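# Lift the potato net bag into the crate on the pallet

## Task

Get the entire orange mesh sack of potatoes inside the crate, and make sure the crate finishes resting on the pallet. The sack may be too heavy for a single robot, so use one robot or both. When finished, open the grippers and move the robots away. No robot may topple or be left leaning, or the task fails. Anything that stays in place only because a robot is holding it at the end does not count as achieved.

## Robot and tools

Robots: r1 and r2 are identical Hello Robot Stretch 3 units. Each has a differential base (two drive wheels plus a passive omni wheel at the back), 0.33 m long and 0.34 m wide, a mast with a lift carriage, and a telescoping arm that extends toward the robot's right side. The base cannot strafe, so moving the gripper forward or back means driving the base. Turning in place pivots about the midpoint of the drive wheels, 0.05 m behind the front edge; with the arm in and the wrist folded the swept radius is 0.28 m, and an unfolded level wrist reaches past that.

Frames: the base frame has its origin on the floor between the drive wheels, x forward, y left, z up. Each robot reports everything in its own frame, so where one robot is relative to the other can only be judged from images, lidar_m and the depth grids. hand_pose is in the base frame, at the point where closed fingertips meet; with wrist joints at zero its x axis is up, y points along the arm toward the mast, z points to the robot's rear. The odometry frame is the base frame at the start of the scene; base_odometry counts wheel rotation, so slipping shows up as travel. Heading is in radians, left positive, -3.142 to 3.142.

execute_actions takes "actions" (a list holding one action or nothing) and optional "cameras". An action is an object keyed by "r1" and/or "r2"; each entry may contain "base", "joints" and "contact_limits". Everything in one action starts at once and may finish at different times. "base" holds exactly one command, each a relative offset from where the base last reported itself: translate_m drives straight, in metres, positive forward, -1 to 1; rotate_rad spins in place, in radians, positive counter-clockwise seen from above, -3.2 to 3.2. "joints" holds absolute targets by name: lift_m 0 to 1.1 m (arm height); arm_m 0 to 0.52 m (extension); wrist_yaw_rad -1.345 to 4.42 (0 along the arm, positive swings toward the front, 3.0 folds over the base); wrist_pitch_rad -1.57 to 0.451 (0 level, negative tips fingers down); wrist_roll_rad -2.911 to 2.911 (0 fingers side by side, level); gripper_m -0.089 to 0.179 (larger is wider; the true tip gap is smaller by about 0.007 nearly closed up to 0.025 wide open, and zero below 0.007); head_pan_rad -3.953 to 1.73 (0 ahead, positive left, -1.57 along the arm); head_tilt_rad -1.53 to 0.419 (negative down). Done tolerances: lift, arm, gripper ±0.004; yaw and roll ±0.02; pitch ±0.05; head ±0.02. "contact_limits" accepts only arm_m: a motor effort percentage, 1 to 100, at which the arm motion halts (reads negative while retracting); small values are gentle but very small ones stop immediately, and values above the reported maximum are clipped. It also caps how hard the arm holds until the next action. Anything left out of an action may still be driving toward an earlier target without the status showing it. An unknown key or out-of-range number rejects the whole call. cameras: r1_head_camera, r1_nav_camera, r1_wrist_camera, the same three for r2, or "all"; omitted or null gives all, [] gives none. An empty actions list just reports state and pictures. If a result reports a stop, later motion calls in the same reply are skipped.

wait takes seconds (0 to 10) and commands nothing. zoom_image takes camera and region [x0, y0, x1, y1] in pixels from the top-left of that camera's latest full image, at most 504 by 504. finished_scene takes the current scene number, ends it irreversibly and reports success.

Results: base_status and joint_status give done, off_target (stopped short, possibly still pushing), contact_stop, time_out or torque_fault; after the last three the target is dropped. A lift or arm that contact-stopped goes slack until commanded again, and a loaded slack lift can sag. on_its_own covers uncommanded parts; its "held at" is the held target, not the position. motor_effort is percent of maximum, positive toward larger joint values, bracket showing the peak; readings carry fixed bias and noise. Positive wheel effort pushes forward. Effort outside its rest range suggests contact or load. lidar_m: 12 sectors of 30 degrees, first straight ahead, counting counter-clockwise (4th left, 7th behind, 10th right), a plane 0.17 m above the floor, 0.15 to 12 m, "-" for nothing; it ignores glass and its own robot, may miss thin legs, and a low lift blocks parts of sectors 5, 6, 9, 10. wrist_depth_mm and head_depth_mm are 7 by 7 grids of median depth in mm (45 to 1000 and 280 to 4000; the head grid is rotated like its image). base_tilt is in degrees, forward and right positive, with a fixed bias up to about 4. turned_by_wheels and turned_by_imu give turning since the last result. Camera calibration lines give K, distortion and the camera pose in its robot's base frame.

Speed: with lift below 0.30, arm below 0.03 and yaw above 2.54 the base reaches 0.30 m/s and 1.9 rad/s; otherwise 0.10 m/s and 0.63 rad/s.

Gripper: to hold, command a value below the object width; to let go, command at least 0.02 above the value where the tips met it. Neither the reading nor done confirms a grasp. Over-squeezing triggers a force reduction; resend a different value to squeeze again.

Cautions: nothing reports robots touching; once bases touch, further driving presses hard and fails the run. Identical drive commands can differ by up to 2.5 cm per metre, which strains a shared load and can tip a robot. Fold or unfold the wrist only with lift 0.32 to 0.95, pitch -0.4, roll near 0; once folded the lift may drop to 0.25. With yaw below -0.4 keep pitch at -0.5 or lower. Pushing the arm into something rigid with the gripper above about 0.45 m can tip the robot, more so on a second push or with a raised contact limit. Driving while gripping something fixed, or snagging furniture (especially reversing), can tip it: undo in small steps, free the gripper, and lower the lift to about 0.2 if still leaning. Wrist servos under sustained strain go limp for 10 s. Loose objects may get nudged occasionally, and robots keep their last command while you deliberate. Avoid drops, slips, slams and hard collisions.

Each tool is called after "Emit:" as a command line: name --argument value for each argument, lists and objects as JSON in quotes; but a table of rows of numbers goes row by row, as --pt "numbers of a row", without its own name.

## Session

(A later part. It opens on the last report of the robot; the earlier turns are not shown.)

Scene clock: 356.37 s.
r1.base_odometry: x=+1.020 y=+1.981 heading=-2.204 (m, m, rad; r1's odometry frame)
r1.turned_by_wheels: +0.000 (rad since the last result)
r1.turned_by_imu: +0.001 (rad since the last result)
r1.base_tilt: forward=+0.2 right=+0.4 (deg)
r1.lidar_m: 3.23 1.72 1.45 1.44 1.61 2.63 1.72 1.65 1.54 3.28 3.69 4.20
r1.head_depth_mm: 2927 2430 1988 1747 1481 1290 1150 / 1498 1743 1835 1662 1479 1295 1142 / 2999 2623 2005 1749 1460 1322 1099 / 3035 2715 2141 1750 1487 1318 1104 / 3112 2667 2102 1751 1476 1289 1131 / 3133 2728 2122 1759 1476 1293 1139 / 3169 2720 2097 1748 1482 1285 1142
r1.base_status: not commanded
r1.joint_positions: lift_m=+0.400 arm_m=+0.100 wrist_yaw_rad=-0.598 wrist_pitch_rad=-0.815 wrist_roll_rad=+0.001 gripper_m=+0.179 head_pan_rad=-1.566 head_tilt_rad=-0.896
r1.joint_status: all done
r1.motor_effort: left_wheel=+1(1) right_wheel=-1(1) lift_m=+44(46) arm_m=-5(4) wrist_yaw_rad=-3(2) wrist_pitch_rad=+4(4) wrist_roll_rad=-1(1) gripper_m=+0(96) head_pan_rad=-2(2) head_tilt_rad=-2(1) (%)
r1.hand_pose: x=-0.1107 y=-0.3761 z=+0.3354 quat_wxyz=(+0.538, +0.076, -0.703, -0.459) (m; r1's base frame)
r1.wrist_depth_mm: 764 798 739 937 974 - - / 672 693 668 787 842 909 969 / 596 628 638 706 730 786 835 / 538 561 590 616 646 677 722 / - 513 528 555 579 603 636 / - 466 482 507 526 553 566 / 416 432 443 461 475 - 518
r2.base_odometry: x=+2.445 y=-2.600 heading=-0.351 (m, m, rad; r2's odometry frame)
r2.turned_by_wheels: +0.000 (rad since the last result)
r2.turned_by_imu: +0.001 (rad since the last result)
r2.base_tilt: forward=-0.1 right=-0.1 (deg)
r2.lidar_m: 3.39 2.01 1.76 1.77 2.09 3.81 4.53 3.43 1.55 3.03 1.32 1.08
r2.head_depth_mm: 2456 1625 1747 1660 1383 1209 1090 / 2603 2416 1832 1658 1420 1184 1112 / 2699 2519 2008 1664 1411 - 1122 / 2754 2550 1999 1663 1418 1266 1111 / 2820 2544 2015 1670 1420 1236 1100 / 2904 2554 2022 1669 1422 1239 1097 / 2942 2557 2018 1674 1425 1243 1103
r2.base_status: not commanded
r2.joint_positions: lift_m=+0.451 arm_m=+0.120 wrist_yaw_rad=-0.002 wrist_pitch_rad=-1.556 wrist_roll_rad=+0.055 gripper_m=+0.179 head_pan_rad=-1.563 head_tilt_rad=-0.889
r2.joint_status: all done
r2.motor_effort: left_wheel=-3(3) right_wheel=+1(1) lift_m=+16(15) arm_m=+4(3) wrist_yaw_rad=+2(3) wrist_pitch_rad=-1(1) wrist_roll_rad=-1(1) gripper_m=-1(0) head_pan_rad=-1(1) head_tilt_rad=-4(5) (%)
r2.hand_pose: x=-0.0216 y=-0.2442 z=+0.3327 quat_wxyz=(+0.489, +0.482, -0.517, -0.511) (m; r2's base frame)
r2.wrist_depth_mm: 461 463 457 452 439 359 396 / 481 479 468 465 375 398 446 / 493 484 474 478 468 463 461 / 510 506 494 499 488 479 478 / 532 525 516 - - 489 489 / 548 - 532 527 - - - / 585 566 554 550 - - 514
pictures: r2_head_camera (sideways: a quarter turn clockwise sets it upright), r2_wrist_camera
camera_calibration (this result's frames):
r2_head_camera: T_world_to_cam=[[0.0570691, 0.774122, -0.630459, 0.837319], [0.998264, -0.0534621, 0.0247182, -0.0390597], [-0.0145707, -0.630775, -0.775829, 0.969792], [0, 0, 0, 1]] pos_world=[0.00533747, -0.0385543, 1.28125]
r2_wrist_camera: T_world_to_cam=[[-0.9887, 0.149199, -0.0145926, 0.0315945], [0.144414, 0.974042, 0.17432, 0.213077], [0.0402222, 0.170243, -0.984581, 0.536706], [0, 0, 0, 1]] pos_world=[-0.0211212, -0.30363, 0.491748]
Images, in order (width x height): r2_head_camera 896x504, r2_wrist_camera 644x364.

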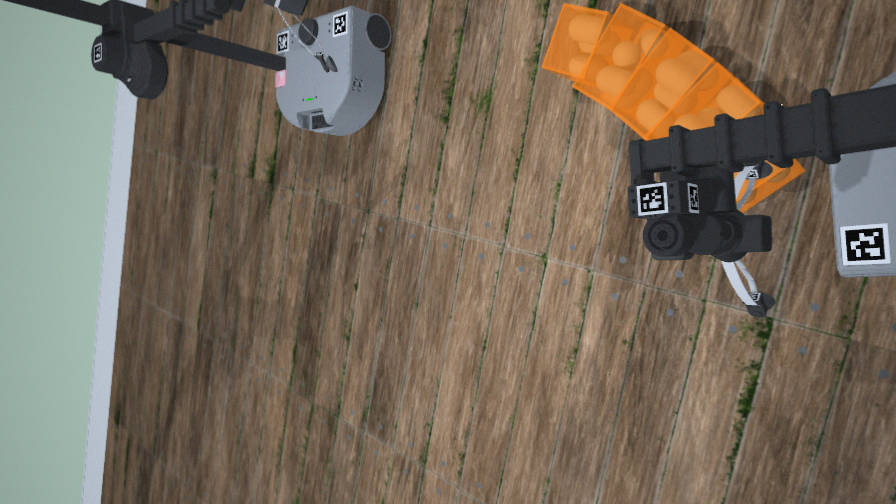

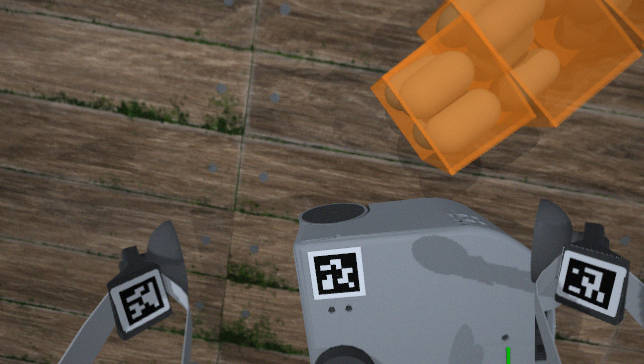

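Emit:
execute_actions --actions '[{"r2":{"base":{"translate_m":-0.15},"joints":{"arm_m":0.185,"wrist_roll_rad":0.95}}}]' --cameras '["r2_wrist_camera"]'

Emit:
execute_actions --actions '[{"r2":{"joints":{"lift_m":0.215}}}]' --cameras '["r2_wrist_camera","r2_head_camera"]'

Scene clock: 366.67 s.
r1.base_odometry: x=+1.020 y=+1.981 heading=-2.204 (m, m, rad; r1's odometry frame)
r1.turned_by_wheels: +0.000 (rad since the last result)
r1.turned_by_imu: +0.001 (rad since the last result)
r1.base_tilt: forward=+0.1 right=+0.4 (deg)
r1.lidar_m: 3.25 1.71 1.45 1.44 1.62 2.63 1.72 1.65 1.48 1.60 3.68 4.21
r1.head_depth_mm: 2917 2731 2119 1756 1497 1286 1147 / 2958 2530 1969 1683 1488 1299 1142 / 2883 1772 1836 1734 1454 1326 1104 / 3016 2703 2154 1755 1490 1313 1104 / 3128 2707 2133 1752 1484 1285 1141 / 3093 2693 2138 1732 1487 1285 1141 / 3199 2704 2127 1746 1476 1285 1140
r1.base_status: not commanded
r1.joint_positions: lift_m=+0.400 arm_m=+0.100 wrist_yaw_rad=-0.598 wrist_pitch_rad=-0.815 wrist_roll_rad=+0.001 gripper_m=+0.179 head_pan_rad=-1.566 head_tilt_rad=-0.896
r1.joint_status: not commanded
r1.motor_effort: left_wheel=+1(1) right_wheel=-1(1) lift_m=+43(44) arm_m=-5(5) wrist_yaw_rad=-3(2) wrist_pitch_rad=+4(4) wrist_roll_rad=-1(1) gripper_m=+0(0) head_pan_rad=-2(2) head_tilt_rad=-1(2) (%)
r1.hand_pose: x=-0.1107 y=-0.3761 z=+0.3354 quat_wxyz=(+0.538, +0.076, -0.703, -0.459) (m; r1's base frame)
r1.wrist_depth_mm: 758 810 740 920 986 - - / 673 691 658 803 852 907 962 / 599 623 641 699 733 771 829 / 539 565 587 620 647 681 714 / - 512 535 556 580 606 636 / - 471 484 506 523 555 571 / 417 429 446 464 477 - 518
r2.base_odometry: x=+2.304 y=-2.548 heading=-0.351 (m, m, rad; r2's odometry frame)
r2.turned_by_wheels: +0.000 (rad since the last result)
r2.turned_by_imu: +0.000 (rad since the last result)
r2.base_tilt: forward=-0.3 right=+0.0 (deg)
r2.lidar_m: 3.44 2.06 1.81 1.81 2.13 3.88 4.41 3.37 1.49 2.98 1.54 1.21
r2.head_depth_mm: 2488 2493 1939 1665 1410 1231 1090 / 2469 1705 1740 1669 1416 1233 1121 / 2664 2507 1882 1668 1478 1161 1130 / 2696 2557 2005 1662 1453 1134 1111 / 2782 2532 2029 1672 1418 1237 1095 / 2877 2539 2021 1672 1417 1240 1098 / 2932 2543 2025 1664 1427 1238 1097
r2.base_status: done
r2.joint_positions: lift_m=+0.451 arm_m=+0.185 wrist_yaw_rad=-0.002 wrist_pitch_rad=-1.556 wrist_roll_rad=+0.943 gripper_m=+0.179 head_pan_rad=-1.563 head_tilt_rad=-0.889
r2.joint_status: all done
r2.motor_effort: left_wheel=-3(11) right_wheel=+1(1) lift_m=+16(16) arm_m=+4(7) wrist_yaw_rad=+2(2) wrist_pitch_rad=-1(1) wrist_roll_rad=+3(4) gripper_m=+0(1) head_pan_rad=-2(1) head_tilt_rad=-4(5) (%)
r2.hand_pose: x=-0.0216 y=-0.3091 z=+0.3327 quat_wxyz=(+0.219, +0.216, -0.677, -0.668) (m; r2's base frame)
r2.wrist_depth_mm: 467 453 459 399 439 436 429 / 487 477 469 415 452 452 448 / 503 486 479 423 465 - - / 521 510 503 383 488 - - / 537 526 510 512 506 - - / 552 - 530 522 530 - - / 583 569 558 555 538 544 -
pictures: r2_wrist_camera
camera_calibration (this result's frames):
r2_wrist_camera: T_world_to_cam=[[-0.507431, 0.861338, -0.0247079, 0.275134], [0.845232, 0.503111, 0.180175, 0.143854], [0.167622, 0.0705422, -0.983324, 0.519257], [0, 0, 0, 1]] pos_world=[-0.0690174, -0.345987, 0.491478]
Images, in order (width x height): r2_wrist_camera 644x364.

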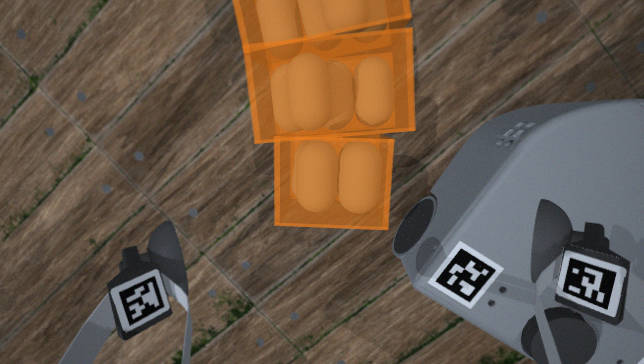

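Scene clock: 369.63 s.
r1.base_odometry: x=+1.020 y=+1.981 heading=-2.204 (m, m, rad; r1's odometry frame)
r1.turned_by_wheels: +0.000 (rad since the last result)
r1.turned_by_imu: +0.000 (rad since the last result)
r1.base_tilt: forward=+0.0 right=+0.3 (deg)
r1.lidar_m: 3.26 1.71 1.44 1.44 1.61 2.62 1.73 1.65 1.27 1.59 3.69 4.21
r1.head_depth_mm: 2918 2731 2131 1767 1492 1290 1150 / 3016 2732 2061 1673 1481 1291 1141 / 2938 1656 1803 1720 1461 1337 1103 / 3071 2686 2120 1740 1493 1309 1105 / 3036 2705 2133 1734 1493 1300 1135 / 3087 2693 2126 1741 1477 1292 1134 / 3160 2703 2118 1733 1485 1295 1142
r1.base_status: not commanded
r1.joint_positions: lift_m=+0.400 arm_m=+0.100 wrist_yaw_rad=-0.598 wrist_pitch_rad=-0.815 wrist_roll_rad=+0.001 gripper_m=+0.179 head_pan_rad=-1.566 head_tilt_rad=-0.896
r1.joint_status: not commanded
r1.motor_effort: left_wheel=+2(2) right_wheel=-1(1) lift_m=+45(44) arm_m=-5(5) wrist_yaw_rad=-2(4) wrist_pitch_rad=+4(4) wrist_roll_rad=-1(1) gripper_m=+0(0) head_pan_rad=-2(2) head_tilt_rad=-1(1) (%)
r1.hand_pose: x=-0.1107 y=-0.3761 z=+0.3354 quat_wxyz=(+0.538, +0.076, -0.703, -0.459) (m; r1's base frame)
r1.wrist_depth_mm: 765 823 743 919 987 - - / 673 690 658 789 828 897 963 / 602 624 641 692 743 775 826 / 543 563 585 618 646 682 716 / - 509 532 554 575 604 639 / - 467 486 506 522 552 570 / 417 431 447 460 477 - 519
r2.base_odometry: x=+2.304 y=-2.548 heading=-0.351 (m, m, rad; r2's odometry frame)
r2.turned_by_wheels: +0.000 (rad since the last result)
r2.turned_by_imu: +0.001 (rad since the last result)
r2.base_tilt: forward=-0.4 right=-0.1 (deg)
r2.lidar_m: 3.47 2.06 1.81 1.81 2.13 3.92 4.40 3.39 1.49 2.98 1.53 1.21
r2.head_depth_mm: 2491 2494 1923 1643 1417 1230 1092 / 2474 1699 1739 1668 1408 1210 1113 / 2640 2513 1893 1650 1411 1170 - / 2728 2519 1991 1680 1417 1263 1104 / 2766 2539 2003 1665 1416 1233 1093 / 2850 2537 2017 1674 1421 1235 1093 / 2918 2556 2009 1670 1419 1241 1099
r2.base_status: not commanded
r2.joint_positions: lift_m=+0.216 arm_m=+0.185 wrist_yaw_rad=-0.002 wrist_pitch_rad=-1.544 wrist_roll_rad=+0.944 gripper_m=+0.179 head_pan_rad=-1.563 head_tilt_rad=-0.889
r2.joint_status: all done
r2.motor_effort: left_wheel=-2(3) right_wheel=+0(1) lift_m=+14(15) arm_m=+3(4) wrist_yaw_rad=+2(2) wrist_pitch_rad=-4(5) wrist_roll_rad=+3(3) gripper_m=-1(0) head_pan_rad=-2(1) head_tilt_rad=-5(5) (%)
r2.hand_pose: x=-0.0216 y=-0.3122 z=+0.0975 quat_wxyz=(+0.220, +0.214, -0.681, -0.664) (m; r2's base frame)
r2.wrist_depth_mm: 251 245 146 158 181 228 226 / 259 255 154 158 187 234 231 / 266 261 210 194 246 245 238 / 273 271 265 210 214 249 246 / 285 277 273 155 150 258 - / 293 - 282 160 154 266 - / 307 306 293 290 277 - -
pictures: r2_head_camera (sideways: a quarter turn clockwise sets it upright), r2_wrist_camera
camera_calibration (this result's frames):
r2_head_camera: T_world_to_cam=[[0.0571116, 0.774119, -0.630459, 0.837318], [0.998261, -0.0535169, 0.0247182, -0.0390597], [-0.0146053, -0.630774, -0.775829, 0.969793], [0, 0, 0, 1]] pos_world=[0.00533536, -0.0385543, 1.28125]
r2_wrist_camera: T_world_to_cam=[[-0.506654, 0.861436, -0.0350524, 0.273094], [0.845686, 0.504476, 0.174121, 0.188848], [0.167678, 0.058576, -0.9841, 0.28455], [0, 0, 0, 1]] pos_world=[-0.0690544, -0.347191, 0.256715]
Images, in order (width x height): r2_head_camera 896x504, r2_wrist_camera 644x364.

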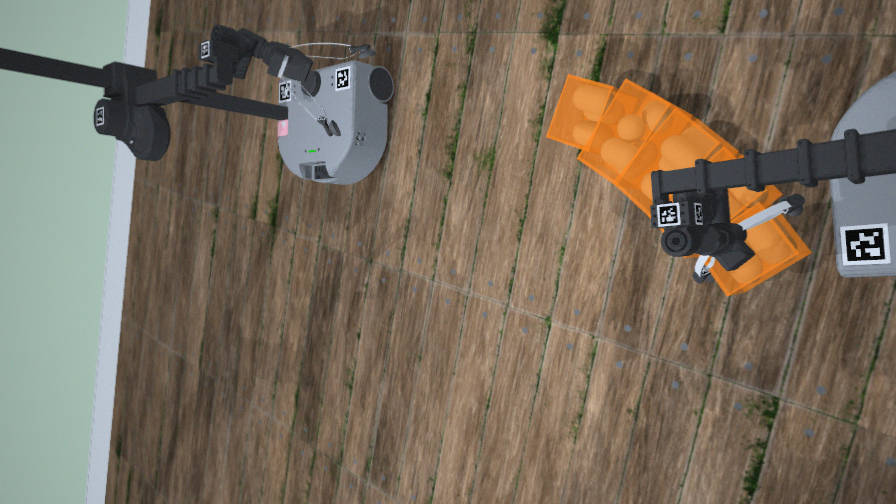

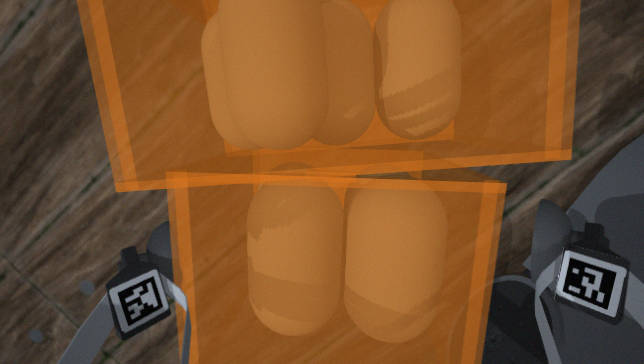

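Emit:
execute_actions --actions '[{"r2":{"joints":{"gripper_m":0.06}}}]' --cameras '[]'

Emit:
execute_actions --actions '[{"r2":{"joints":{"gripper_m":0.05,"lift_m":0.27}}}]' --cameras '[]'

Emit:
execute_actions --actions '[{"r2":{"base":{"translate_m":-0.25},"joints":{"gripper_m":0.06,"wrist_roll_rad":0.3}}}]' --cameras '["r2_head_camera"]'

Emit:
execute_actions --actions '[{"r2":{"joints":{"gripper_m":0.05,"arm_m":0.48},"contact_limits":{"arm_m":55}}}]' --cameras '["r2_head_camera","r1_head_camera"]'

Scene clock: 375.20 s.
r1.base_odometry: x=+1.020 y=+1.981 heading=-2.204 (m, m, rad; r1's odometry frame)
r1.turned_by_wheels: +0.000 (rad since the last result)
r1.turned_by_imu: +0.000 (rad since the last result)
r1.base_tilt: forward=+0.1 right=+0.2 (deg)
r1.lidar_m: 3.23 1.71 1.45 1.44 1.61 2.63 1.72 1.65 1.25 1.60 3.68 4.21
r1.head_depth_mm: 2977 2718 2112 1772 1480 1293 1140 / 2985 2694 2060 1663 1478 1287 1143 / 2920 1643 1802 1729 1461 1331 1105 / 3069 2724 2119 1741 1481 1316 1109 / 3120 2696 2124 1756 1482 1289 1138 / 3143 2706 2119 1742 1478 1289 1139 / 3153 2692 2109 1722 1477 1290 1142
r1.base_status: not commanded
r1.joint_positions: lift_m=+0.400 arm_m=+0.100 wrist_yaw_rad=-0.598 wrist_pitch_rad=-0.815 wrist_roll_rad=+0.001 gripper_m=+0.179 head_pan_rad=-1.566 head_tilt_rad=-0.896
r1.joint_status: not commanded
r1.motor_effort: left_wheel=+1(2) right_wheel=-1(1) lift_m=+44(44) arm_m=-5(5) wrist_yaw_rad=-3(2) wrist_pitch_rad=+4(4) wrist_roll_rad=-1(1) gripper_m=+0(0) head_pan_rad=-2(2) head_tilt_rad=-2(1) (%)
r1.hand_pose: x=-0.1107 y=-0.3761 z=+0.3354 quat_wxyz=(+0.538, +0.076, -0.703, -0.459) (m; r1's base frame)
r1.wrist_depth_mm: 770 795 730 920 - - - / 679 689 658 804 838 903 960 / 600 626 636 697 744 779 821 / 545 566 590 615 645 677 711 / - 510 531 552 578 604 630 / - 466 484 503 525 552 569 / 415 433 450 461 480 - 519
r2.base_odometry: x=+2.305 y=-2.548 heading=-0.351 (m, m, rad; r2's odometry frame)
r2.turned_by_wheels: +0.000 (rad since the last result)
r2.turned_by_imu: +0.001 (rad since the last result)
r2.base_tilt: forward=-0.2 right=+0.0 (deg)
r2.lidar_m: 3.47 2.06 1.81 1.81 2.14 3.88 4.39 3.36 1.49 2.98 1.54 1.22
r2.head_depth_mm: 2484 2509 1946 1644 1404 1238 1091 / 2490 1691 1730 1661 1414 1215 1106 / 2623 2509 1891 1645 1424 1175 - / 2750 2547 2016 1661 1422 1257 1098 / 2797 2536 2002 1665 1421 1232 1098 / 2876 2529 2002 1669 1421 1238 1095 / 2916 2559 2018 1669 1423 1243 1099
r2.base_status: not commanded
r2.joint_positions: lift_m=+0.216 arm_m=+0.185 wrist_yaw_rad=-0.001 wrist_pitch_rad=-1.532 wrist_roll_rad=+0.944 gripper_m=+0.062 head_pan_rad=-1.563 head_tilt_rad=-0.889
r2.joint_status: all done
r2.motor_effort: left_wheel=+0(3) right_wheel=-4(4) lift_m=+17(16) arm_m=+2(3) wrist_yaw_rad=+1(2) wrist_pitch_rad=-8(9) wrist_roll_rad=+3(3) gripper_m=-39(98) head_pan_rad=-2(2) head_tilt_rad=-5(4) (%)
r2.hand_pose: x=-0.0216 y=-0.3154 z=+0.0972 quat_wxyz=(+0.222, +0.213, -0.685, -0.660) (m; r2's base frame)
r2.wrist_depth_mm: 252 247 153 150 180 227 225 / 260 254 192 151 187 234 230 / 269 262 255 170 214 242 237 / 279 272 265 214 209 251 246 / 284 279 273 154 148 258 - / 297 294 283 158 152 - - / 307 303 295 285 275 - -
pictures: none
No camera images: the call's "cameras" was empty. Leave "cameras" out to get every camera's image.

Scene clock: 376.53 s.
r1.base_odometry: x=+1.020 y=+1.981 heading=-2.204 (m, m, rad; r1's odometry frame)
r1.turned_by_wheels: +0.000 (rad since the last result)
r1.turned_by_imu: +0.000 (rad since the last result)
r1.base_tilt: forward=+0.1 right=+0.1 (deg)
r1.lidar_m: 3.23 1.71 1.45 1.44 1.61 2.62 1.72 1.65 1.17 1.59 3.66 4.21
r1.head_depth_mm: 2936 2697 2106 1766 1491 1300 1145 / 3005 2701 1498 1616 1488 1289 1143 / 2969 1602 1809 1699 1440 1320 1100 / 3008 2717 2135 1748 1465 1309 1099 / 3133 2718 2116 1767 1478 1284 1141 / 3155 2682 2142 1752 1479 1291 1137 / 3161 2674 2128 1731 1479 1281 1141
r1.base_status: not commanded
r1.joint_positions: lift_m=+0.400 arm_m=+0.100 wrist_yaw_rad=-0.598 wrist_pitch_rad=-0.815 wrist_roll_rad=+0.001 gripper_m=+0.179 head_pan_rad=-1.566 head_tilt_rad=-0.896
r1.joint_status: not commanded
r1.motor_effort: left_wheel=+1(2) right_wheel=-1(1) lift_m=+43(44) arm_m=-5(6) wrist_yaw_rad=-2(3) wrist_pitch_rad=+4(4) wrist_roll_rad=-1(1) gripper_m=+0(0) head_pan_rad=-2(2) head_tilt_rad=-2(1) (%)
r1.hand_pose: x=-0.1107 y=-0.3761 z=+0.3354 quat_wxyz=(+0.538, +0.076, -0.703, -0.459) (m; r1's base frame)
r1.wrist_depth_mm: 764 809 741 911 - - - / 675 686 671 788 853 897 958 / 600 629 636 689 735 776 820 / 544 564 586 617 647 684 714 / - 510 539 555 581 607 638 / - 466 486 508 525 551 569 / 415 432 448 460 477 - 520
r2.base_odometry: x=+2.304 y=-2.548 heading=-0.351 (m, m, rad; r2's odometry frame)
r2.turned_by_wheels: +0.000 (rad since the last result)
r2.turned_by_imu: +0.000 (rad since the last result)
r2.base_tilt: forward=-0.3 right=-0.1 (deg)
r2.lidar_m: 3.47 2.06 1.81 1.81 2.13 3.88 4.40 3.38 1.49 0.26 1.53 1.21
r2.head_depth_mm: 2497 2496 1942 1656 1407 1231 1094 / 2466 1691 1735 1653 1414 1208 1115 / 2653 2529 1886 1653 1417 1155 - / 2707 2519 1993 1655 1418 1211 1095 / 2774 2540 2003 1656 1417 1243 1098 / 2853 2553 2022 1673 1412 1239 1102 / 2949 2540 2019 1667 1429 1240 1094
r2.base_status: not commanded
r2.joint_positions: lift_m=+0.269 arm_m=+0.185 wrist_yaw_rad=+0.008 wrist_pitch_rad=-1.513 wrist_roll_rad=+0.934 gripper_m=+0.056 head_pan_rad=-1.563 head_tilt_rad=-0.889
r2.joint_status: gripper_m off_target (ended at +0.056, target +0.050); the others done
r2.on_its_own: gripper_m is held at +0.054, not at your +0.050, by its stall guard, which is still easing
r2.motor_effort: left_wheel=-2(1) right_wheel=+3(4) lift_m=+53(54) arm_m=+1(2) wrist_yaw_rad=-9(9) wrist_pitch_rad=-14(14) wrist_roll_rad=+6(7) gripper_m=-40(87) head_pan_rad=-3(1) head_tilt_rad=-4(5) (%)
r2.hand_pose: x=-0.0217 y=-0.3204 z=+0.1503 quat_wxyz=(+0.230, +0.217, -0.689, -0.651) (m; r2's base frame)
r2.wrist_depth_mm: 308 299 296 234 282 276 270 / 316 310 301 177 220 281 276 / 328 324 309 182 215 290 285 / 339 332 322 237 225 294 - / 349 341 329 159 155 308 - / 364 355 340 160 154 - - / 376 359 351 337 161 - -
pictures: none
No camera images: the call's "cameras" was empty. Leave "cameras" out to get every camera's image.

Scene clock: 380.23 s.
r1.base_odometry: x=+1.020 y=+1.981 heading=-2.204 (m, m, rad; r1's odometry frame)
r1.turned_by_wheels: +0.000 (rad since the last result)
r1.turned_by_imu: +0.000 (rad since the last result)
r1.base_tilt: forward=+0.2 right=+0.1 (deg)
r1.lidar_m: 3.22 1.71 1.45 1.44 1.61 2.62 1.73 1.65 3.30 1.13 3.67 4.20
r1.head_depth_mm: 2929 2748 2141 1754 1487 1299 1138 / 3019 2742 2110 1757 1485 1292 1145 / 3026 2720 2134 1660 1435 1331 1109 / 2945 2524 1715 1662 1463 1314 1103 / 3044 2675 2129 1741 1481 1291 1137 / 3114 2679 2132 1738 1474 1287 1142 / 3164 2746 2104 1750 1484 1288 1139
r1.base_status: not commanded
r1.joint_positions: lift_m=+0.400 arm_m=+0.100 wrist_yaw_rad=-0.598 wrist_pitch_rad=-0.815 wrist_roll_rad=+0.001 gripper_m=+0.179 head_pan_rad=-1.566 head_tilt_rad=-0.896
r1.joint_status: not commanded
r1.motor_effort: left_wheel=+1(1) right_wheel=-1(1) lift_m=+44(44) arm_m=-5(5) wrist_yaw_rad=-2(2) wrist_pitch_rad=+4(4) wrist_roll_rad=-1(1) gripper_m=+0(0) head_pan_rad=-2(2) head_tilt_rad=-2(1) (%)
r1.hand_pose: x=-0.1107 y=-0.3761 z=+0.3354 quat_wxyz=(+0.538, +0.076, -0.703, -0.459) (m; r1's base frame)
r1.wrist_depth_mm: 764 716 863 923 991 - - / 668 679 635 791 841 899 962 / 604 626 587 688 731 779 824 / 544 566 585 616 646 681 718 / - 509 529 554 582 600 635 / - 467 489 505 523 551 570 / 416 433 449 462 479 - 518
r2.base_odometry: x=+2.070 y=-2.463 heading=-0.351 (m, m, rad; r2's odometry frame)
r2.turned_by_wheels: +0.000 (rad since the last result)
r2.turned_by_imu: +0.000 (rad since the last result)
r2.base_tilt: forward=-0.3 right=+0.0 (deg)
r2.lidar_m: 3.59 2.15 1.88 1.88 2.22 4.04 4.15 3.28 2.91 0.24 3.43 1.44
r2.head_depth_mm: 2491 2512 1986 1652 1411 1228 1089 / 2515 2539 1993 1644 1409 1237 1110 / 2520 1443 1689 1653 1418 - 1133 / 2632 2429 1843 1654 1361 1147 1080 / 2706 2520 1977 1664 1419 1235 1094 / 2770 2536 2010 1660 1419 1239 1099 / 2892 2548 2023 1676 1413 1239 1098
r2.base_status: done
r2.joint_positions: lift_m=+0.269 arm_m=+0.185 wrist_yaw_rad=+0.009 wrist_pitch_rad=-1.561 wrist_roll_rad=+0.271 gripper_m=+0.080 head_pan_rad=-1.563 head_tilt_rad=-0.889
r2.joint_status: wrist_roll_rad off_target (ended at +0.271, target +0.300); gripper_m off_target (ended at +0.080, target +0.060)
r2.on_its_own: gripper_m is held at +0.079, not at your +0.060, by its stall guard, which is still easing
r2.motor_effort: left_wheel=+3(15) right_wheel=-5(6) lift_m=+49(53) arm_m=+1(1) wrist_yaw_rad=-11(22) wrist_pitch_rad=+0(14) wrist_roll_rad=+11(22) gripper_m=-31(39) head_pan_rad=-2(1) head_tilt_rad=-5(5) (%)
r2.hand_pose: x=-0.0218 y=-0.3083 z=+0.1513 quat_wxyz=(+0.433, +0.428, -0.563, -0.559) (m; r2's base frame)
r2.wrist_depth_mm: 294 291 238 237 282 279 274 / 305 300 254 230 230 283 281 / 313 310 240 190 227 295 292 / 329 323 317 230 308 303 301 / 339 332 327 168 160 316 310 / 352 343 339 160 154 - 316 / 368 358 357 157 151 - -
pictures: r2_head_camera (sideways: a quarter turn clockwise sets it upright)
camera_calibration (this result's frames):
r2_head_camera: T_world_to_cam=[[0.0571265, 0.774143, -0.630428, 0.837278], [0.99826, -0.0535374, 0.0247158, -0.0390565], [-0.0146179, -0.630743, -0.775854, 0.969825], [0, 0, 0, 1]] pos_world=[0.0053346, -0.0385534, 1.28125]
Images, in order (width x height): r2_head_camera 896x504.

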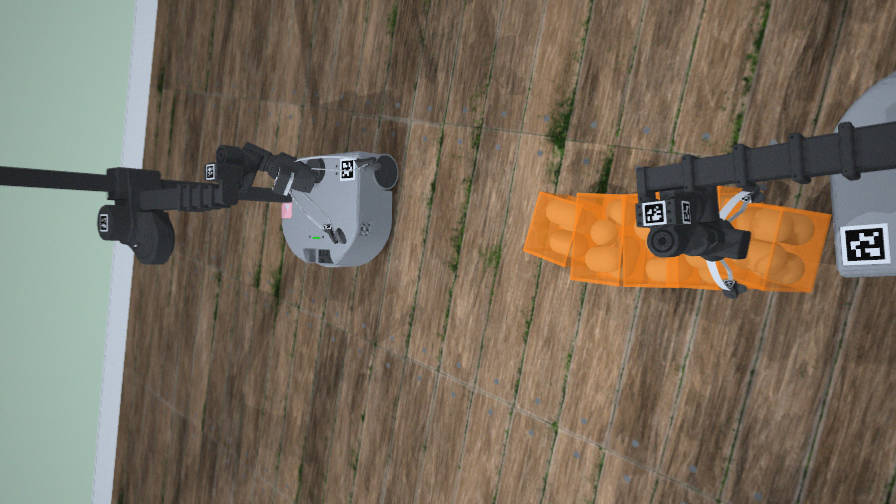

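Scene clock: 383.63 s.
r1.base_odometry: x=+1.020 y=+1.981 heading=-2.204 (m, m, rad; r1's odometry frame)
r1.turned_by_wheels: +0.000 (rad since the last result)
r1.turned_by_imu: +0.000 (rad since the last result)
r1.base_tilt: forward=+0.0 right=+0.4 (deg)
r1.lidar_m: 3.21 1.71 1.45 1.44 1.62 2.63 1.72 1.65 0.85 0.85 3.68 4.22
r1.head_depth_mm: 2974 2724 2127 1743 1484 1290 1138 / 3002 2710 2107 1748 1492 1292 1146 / 3028 2705 2133 1258 1400 1275 1105 / 3015 2479 1757 1706 1452 1278 1106 / 3121 2737 2117 1730 1488 1287 1138 / 3096 2705 2127 1759 1489 1283 1136 / 3213 2709 2132 1744 1482 1288 1140
r1.base_status: not commanded
r1.joint_positions: lift_m=+0.400 arm_m=+0.100 wrist_yaw_rad=-0.598 wrist_pitch_rad=-0.815 wrist_roll_rad=+0.001 gripper_m=+0.179 head_pan_rad=-1.566 head_tilt_rad=-0.896
r1.joint_status: not commanded
r1.motor_effort: left_wheel=+1(1) right_wheel=-1(1) lift_m=+44(44) arm_m=-5(5) wrist_yaw_rad=-2(2) wrist_pitch_rad=+4(4) wrist_roll_rad=-1(1) gripper_m=+0(0) head_pan_rad=-2(2) head_tilt_rad=-2(1) (%)
r1.hand_pose: x=-0.1107 y=-0.3761 z=+0.3354 quat_wxyz=(+0.538, +0.076, -0.703, -0.459) (m; r1's base frame)
r1.wrist_depth_mm: 770 792 572 914 995 - - / 683 710 608 786 840 916 968 / 603 616 570 691 723 786 821 / 545 553 464 616 651 673 718 / - 510 453 554 578 608 639 / - 468 387 503 519 552 573 / 414 430 437 459 479 - 521
r2.base_odometry: x=+2.070 y=-2.463 heading=-0.351 (m, m, rad; r2's odometry frame)
r2.turned_by_wheels: +0.000 (rad since the last result)
r2.turned_by_imu: +0.000 (rad since the last result)
r2.base_tilt: forward=-0.3 right=+0.0 (deg)
r2.lidar_m: 3.62 2.14 1.88 1.88 2.23 4.03 4.16 3.29 2.90 0.52 3.41 1.44
r2.head_depth_mm: 2475 2515 1984 1651 1417 1228 1089 / 2538 2518 1993 1662 1419 1238 1114 / 2510 1436 1699 1672 1418 1226 1128 / 2593 2428 1841 1700 1283 1236 1114 / 2709 2527 2018 1663 1416 1229 1095 / 2808 2530 2001 1651 1414 1243 1098 / 2851 2540 2021 1671 1420 1236 1098
r2.base_status: not commanded
r2.joint_positions: lift_m=+0.269 arm_m=+0.479 wrist_yaw_rad=-0.001 wrist_pitch_rad=-1.561 wrist_roll_rad=+0.303 gripper_m=+0.067 head_pan_rad=-1.563 head_tilt_rad=-0.889
r2.joint_status: gripper_m off_target (ended at +0.067, target +0.050); the others done
r2.on_its_own: gripper_m is held at +0.066, not at your +0.050, by its stall guard, which is still easing; wrist_roll_rad moved +0.032 to your old target +0.300
r2.motor_effort: left_wheel=+0(3) right_wheel=-2(5) lift_m=+46(48) arm_m=+9(9) wrist_yaw_rad=+2(11) wrist_pitch_rad=+0(1) wrist_roll_rad=+0(11) gripper_m=-34(98) head_pan_rad=-3(1) head_tilt_rad=-5(4) (%)
r2.contact_limits: arm_m 55 (drawing in: default 25, maximum 41; extending or still: default 35, maximum 57)
r2.hand_pose: x=-0.0216 y=-0.6025 z=+0.1514 quat_wxyz=(+0.420, +0.416, -0.572, -0.568) (m; r2's base frame)
r2.wrist_depth_mm: 291 290 286 233 228 278 270 / 302 300 293 187 284 283 280 / 311 310 301 182 225 294 292 / 327 322 318 223 229 306 299 / 339 332 324 166 160 314 308 / 353 344 339 157 152 325 318 / 359 359 357 153 146 338 332
pictures: r1_head_camera (sideways: a quarter turn clockwise sets it upright), r2_head_camera (sideways: a quarter turn clockwise sets it upright)
camera_calibration (this result's frames):
r1_head_camera: T_world_to_cam=[[0.043224, 0.730922, -0.68109, 0.905015], [0.998126, -0.0611449, -0.00227454, -0.000900563], [-0.0433077, -0.679716, -0.732196, 0.910948], [0, 0, 0, 1]] pos_world=[0.00123159, -0.042365, 1.28339]
r2_head_camera: T_world_to_cam=[[0.0571266, 0.774143, -0.630428, 0.837278], [0.99826, -0.0535375, 0.0247158, -0.0390565], [-0.014618, -0.630743, -0.775854, 0.969825], [0, 0, 0, 1]] pos_world=[0.00533459, -0.0385534, 1.28125]
Images, in order (width x height): r1_head_camera 896x504, r2_head_camera 896x504.

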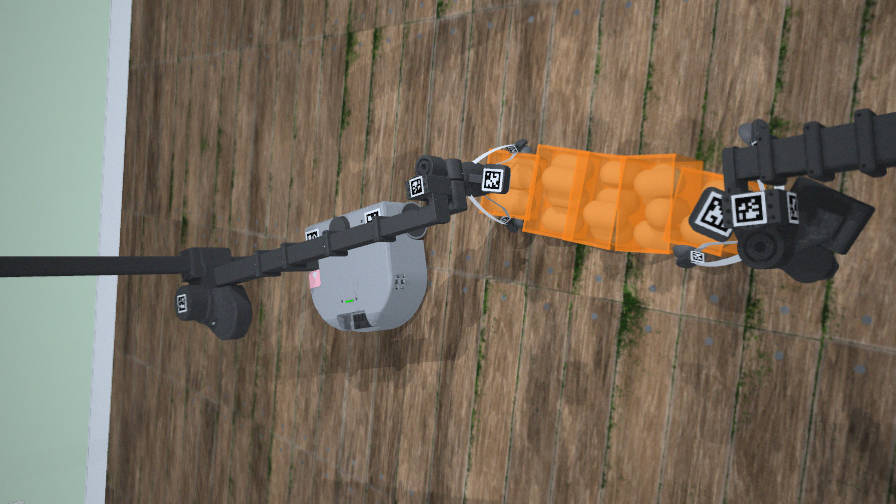

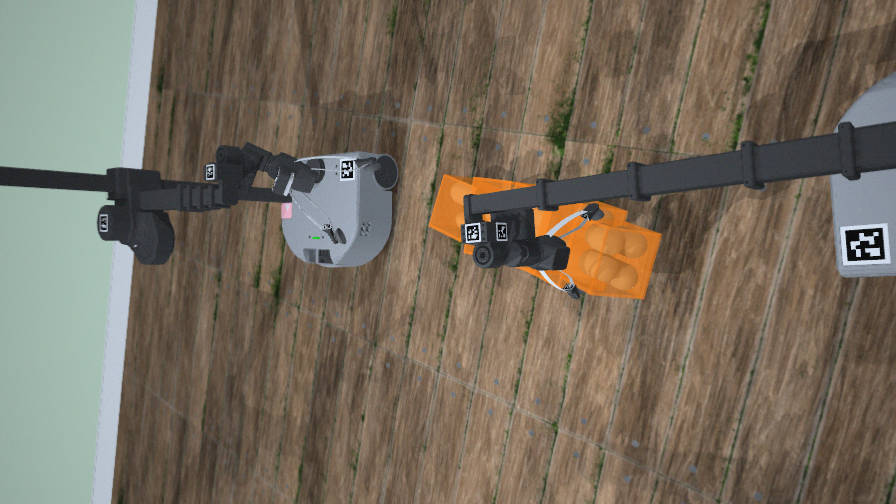

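Emit:
execute_actions --actions '[{"r1":{"base":{"translate_m":-0.08},"joints":{"arm_m":0.22,"lift_m":0.45,"wrist_pitch_rad":-1.57,"wrist_yaw_rad":0,"wrist_roll_rad":0.1}},"r2":{"joints":{"lift_m":0.215,"gripper_m":0.06}}}]' --cameras '["r1_wrist_camera","r1_head_camera"]'

Scene clock: 390.17 s.
r1.base_odometry: x=+1.067 y=+2.045 heading=-2.204 (m, m, rad; r1's odometry frame)
r1.turned_by_wheels: +0.000 (rad since the last result)
r1.turned_by_imu: +0.000 (rad since the last result)
r1.base_tilt: forward=+0.0 right=+0.4 (deg)
r1.lidar_m: 3.26 1.72 1.46 1.46 1.63 2.66 1.77 1.58 3.28 1.40 3.66 4.25
r1.head_depth_mm: 2956 2736 2121 1755 1493 1290 1141 / 2941 2706 2105 1771 1479 1292 1144 / 2959 2719 2137 1742 1491 - 1137 / 3028 2684 2072 1288 1423 1216 1144 / 2975 1606 1750 1701 1487 1289 1141 / 3116 2726 2114 1738 1473 1290 1140 / 3130 2713 2118 1752 1479 1290 1139
r1.base_status: done
r1.joint_positions: lift_m=+0.450 arm_m=+0.220 wrist_yaw_rad=-0.003 wrist_pitch_rad=-1.564 wrist_roll_rad=+0.096 gripper_m=+0.179 head_pan_rad=-1.566 head_tilt_rad=-0.896
r1.joint_status: all done
r1.motor_effort: left_wheel=+2(4) right_wheel=-1(6) lift_m=+43(45) arm_m=+5(7) wrist_yaw_rad=+3(4) wrist_pitch_rad=-2(0) wrist_roll_rad=+1(3) gripper_m=+0(1) head_pan_rad=-1(2) head_tilt_rad=-2(1) (%)
r1.hand_pose: x=-0.0216 y=-0.3421 z=+0.3319 quat_wxyz=(+0.476, +0.473, -0.525, -0.523) (m; r1's base frame)
r1.wrist_depth_mm: 453 459 462 382 468 474 481 / 461 464 466 421 481 484 489 / 471 471 478 440 489 489 500 / 479 484 490 492 500 503 508 / - 490 498 495 507 512 521 / - 497 507 514 520 522 530 / 502 509 521 - 529 - 537
r2.base_odometry: x=+2.070 y=-2.463 heading=-0.351 (m, m, rad; r2's odometry frame)
r2.turned_by_wheels: +0.000 (rad since the last result)
r2.turned_by_imu: +0.001 (rad since the last result)
r2.base_tilt: forward=-0.2 right=-0.2 (deg)
r2.lidar_m: 3.59 2.15 1.88 1.89 2.22 4.00 4.14 3.30 2.90 1.41 3.45 1.44
r2.head_depth_mm: 2495 2497 1986 1639 1417 1226 1092 / 2501 2517 2012 1655 1414 1236 1113 / 2527 2496 1843 1649 1416 1241 - / 2459 2272 1752 1707 1298 1235 1118 / 2681 2505 2005 1653 1422 1241 1096 / 2798 2557 2008 1670 1420 1243 1097 / 2909 2537 2004 1651 1421 1246 1101
r2.base_status: not commanded
r2.joint_positions: lift_m=+0.223 arm_m=+0.479 wrist_yaw_rad=-0.004 wrist_pitch_rad=-1.562 wrist_roll_rad=+0.308 gripper_m=+0.069 head_pan_rad=-1.563 head_tilt_rad=-0.889
r2.joint_status: lift_m contact_stop (moved -0.046 of -0.054); gripper_m off_target (ended at +0.069, target +0.060)
r2.on_its_own: gripper_m is held at +0.067, not at your +0.060, by its stall guard, which is still easing; lift_m is slack since a contact_stop, until your next command for it (your +0.215 is given up)
r2.motor_effort: left_wheel=-1(0) right_wheel=-1(2) lift_m=+28(40) arm_m=+9(9) wrist_yaw_rad=+5(6) wrist_pitch_rad=+1(1) wrist_roll_rad=-3(3) gripper_m=-33(98) head_pan_rad=-2(2) head_tilt_rad=-5(4) (%)
r2.hand_pose: x=-0.0216 y=-0.6023 z=+0.1057 quat_wxyz=(+0.418, +0.414, -0.574, -0.570) (m; r2's base frame)
r2.wrist_depth_mm: 251 252 246 160 202 236 234 / 261 258 204 154 195 246 241 / 270 269 262 159 202 251 248 / 282 276 273 264 262 262 258 / 290 286 280 161 154 268 263 / 301 301 289 156 150 281 274 / 314 310 305 156 149 290 287
pictures: r1_head_camera (sideways: a quarter turn clockwise sets it upright), r1_wrist_camera
camera_calibration (this result's frames):
r1_head_camera: T_world_to_cam=[[0.0432241, 0.730922, -0.681091, 0.905015], [0.998126, -0.061145, -0.00227453, -0.000900573], [-0.0433078, -0.679716, -0.732196, 0.910948], [0, 0, 0, 1]] pos_world=[0.00123158, -0.042365, 1.28339]
r1_wrist_camera: T_world_to_cam=[[-0.997615, -0.0435111, 0.0535879, -0.0701899], [-0.0350698, 0.988146, 0.149458, 0.32948], [-0.0594558, 0.147223, -0.987315, 0.538167], [0, 0, 0, 1]] pos_world=[-0.0264706, -0.407858, 0.485858]
Images, in order (width x height): r1_head_camera 896x504, r1_wrist_camera 644x364.

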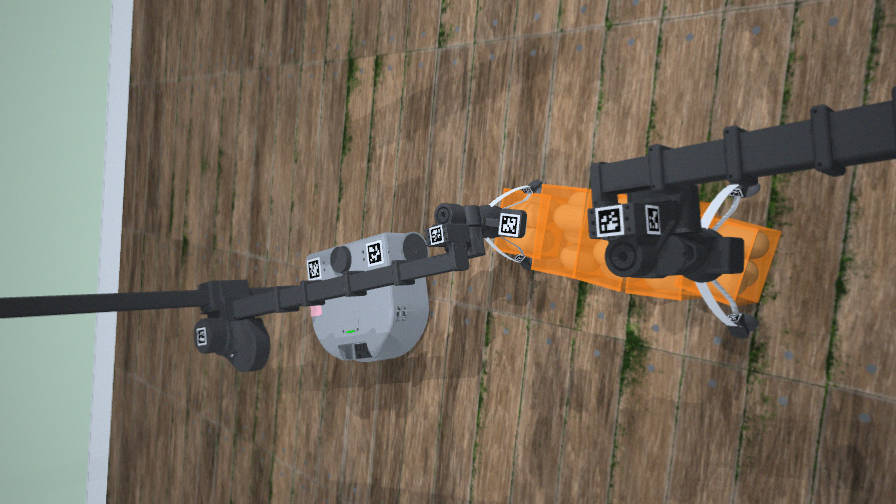

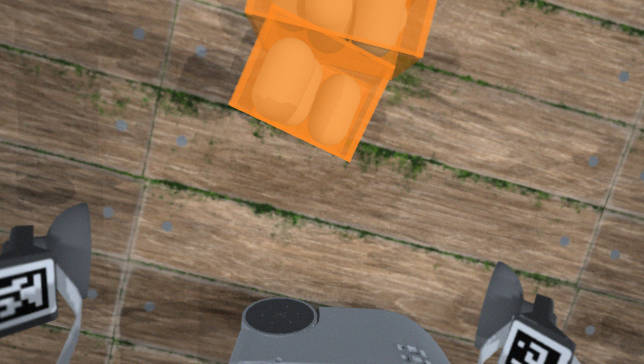

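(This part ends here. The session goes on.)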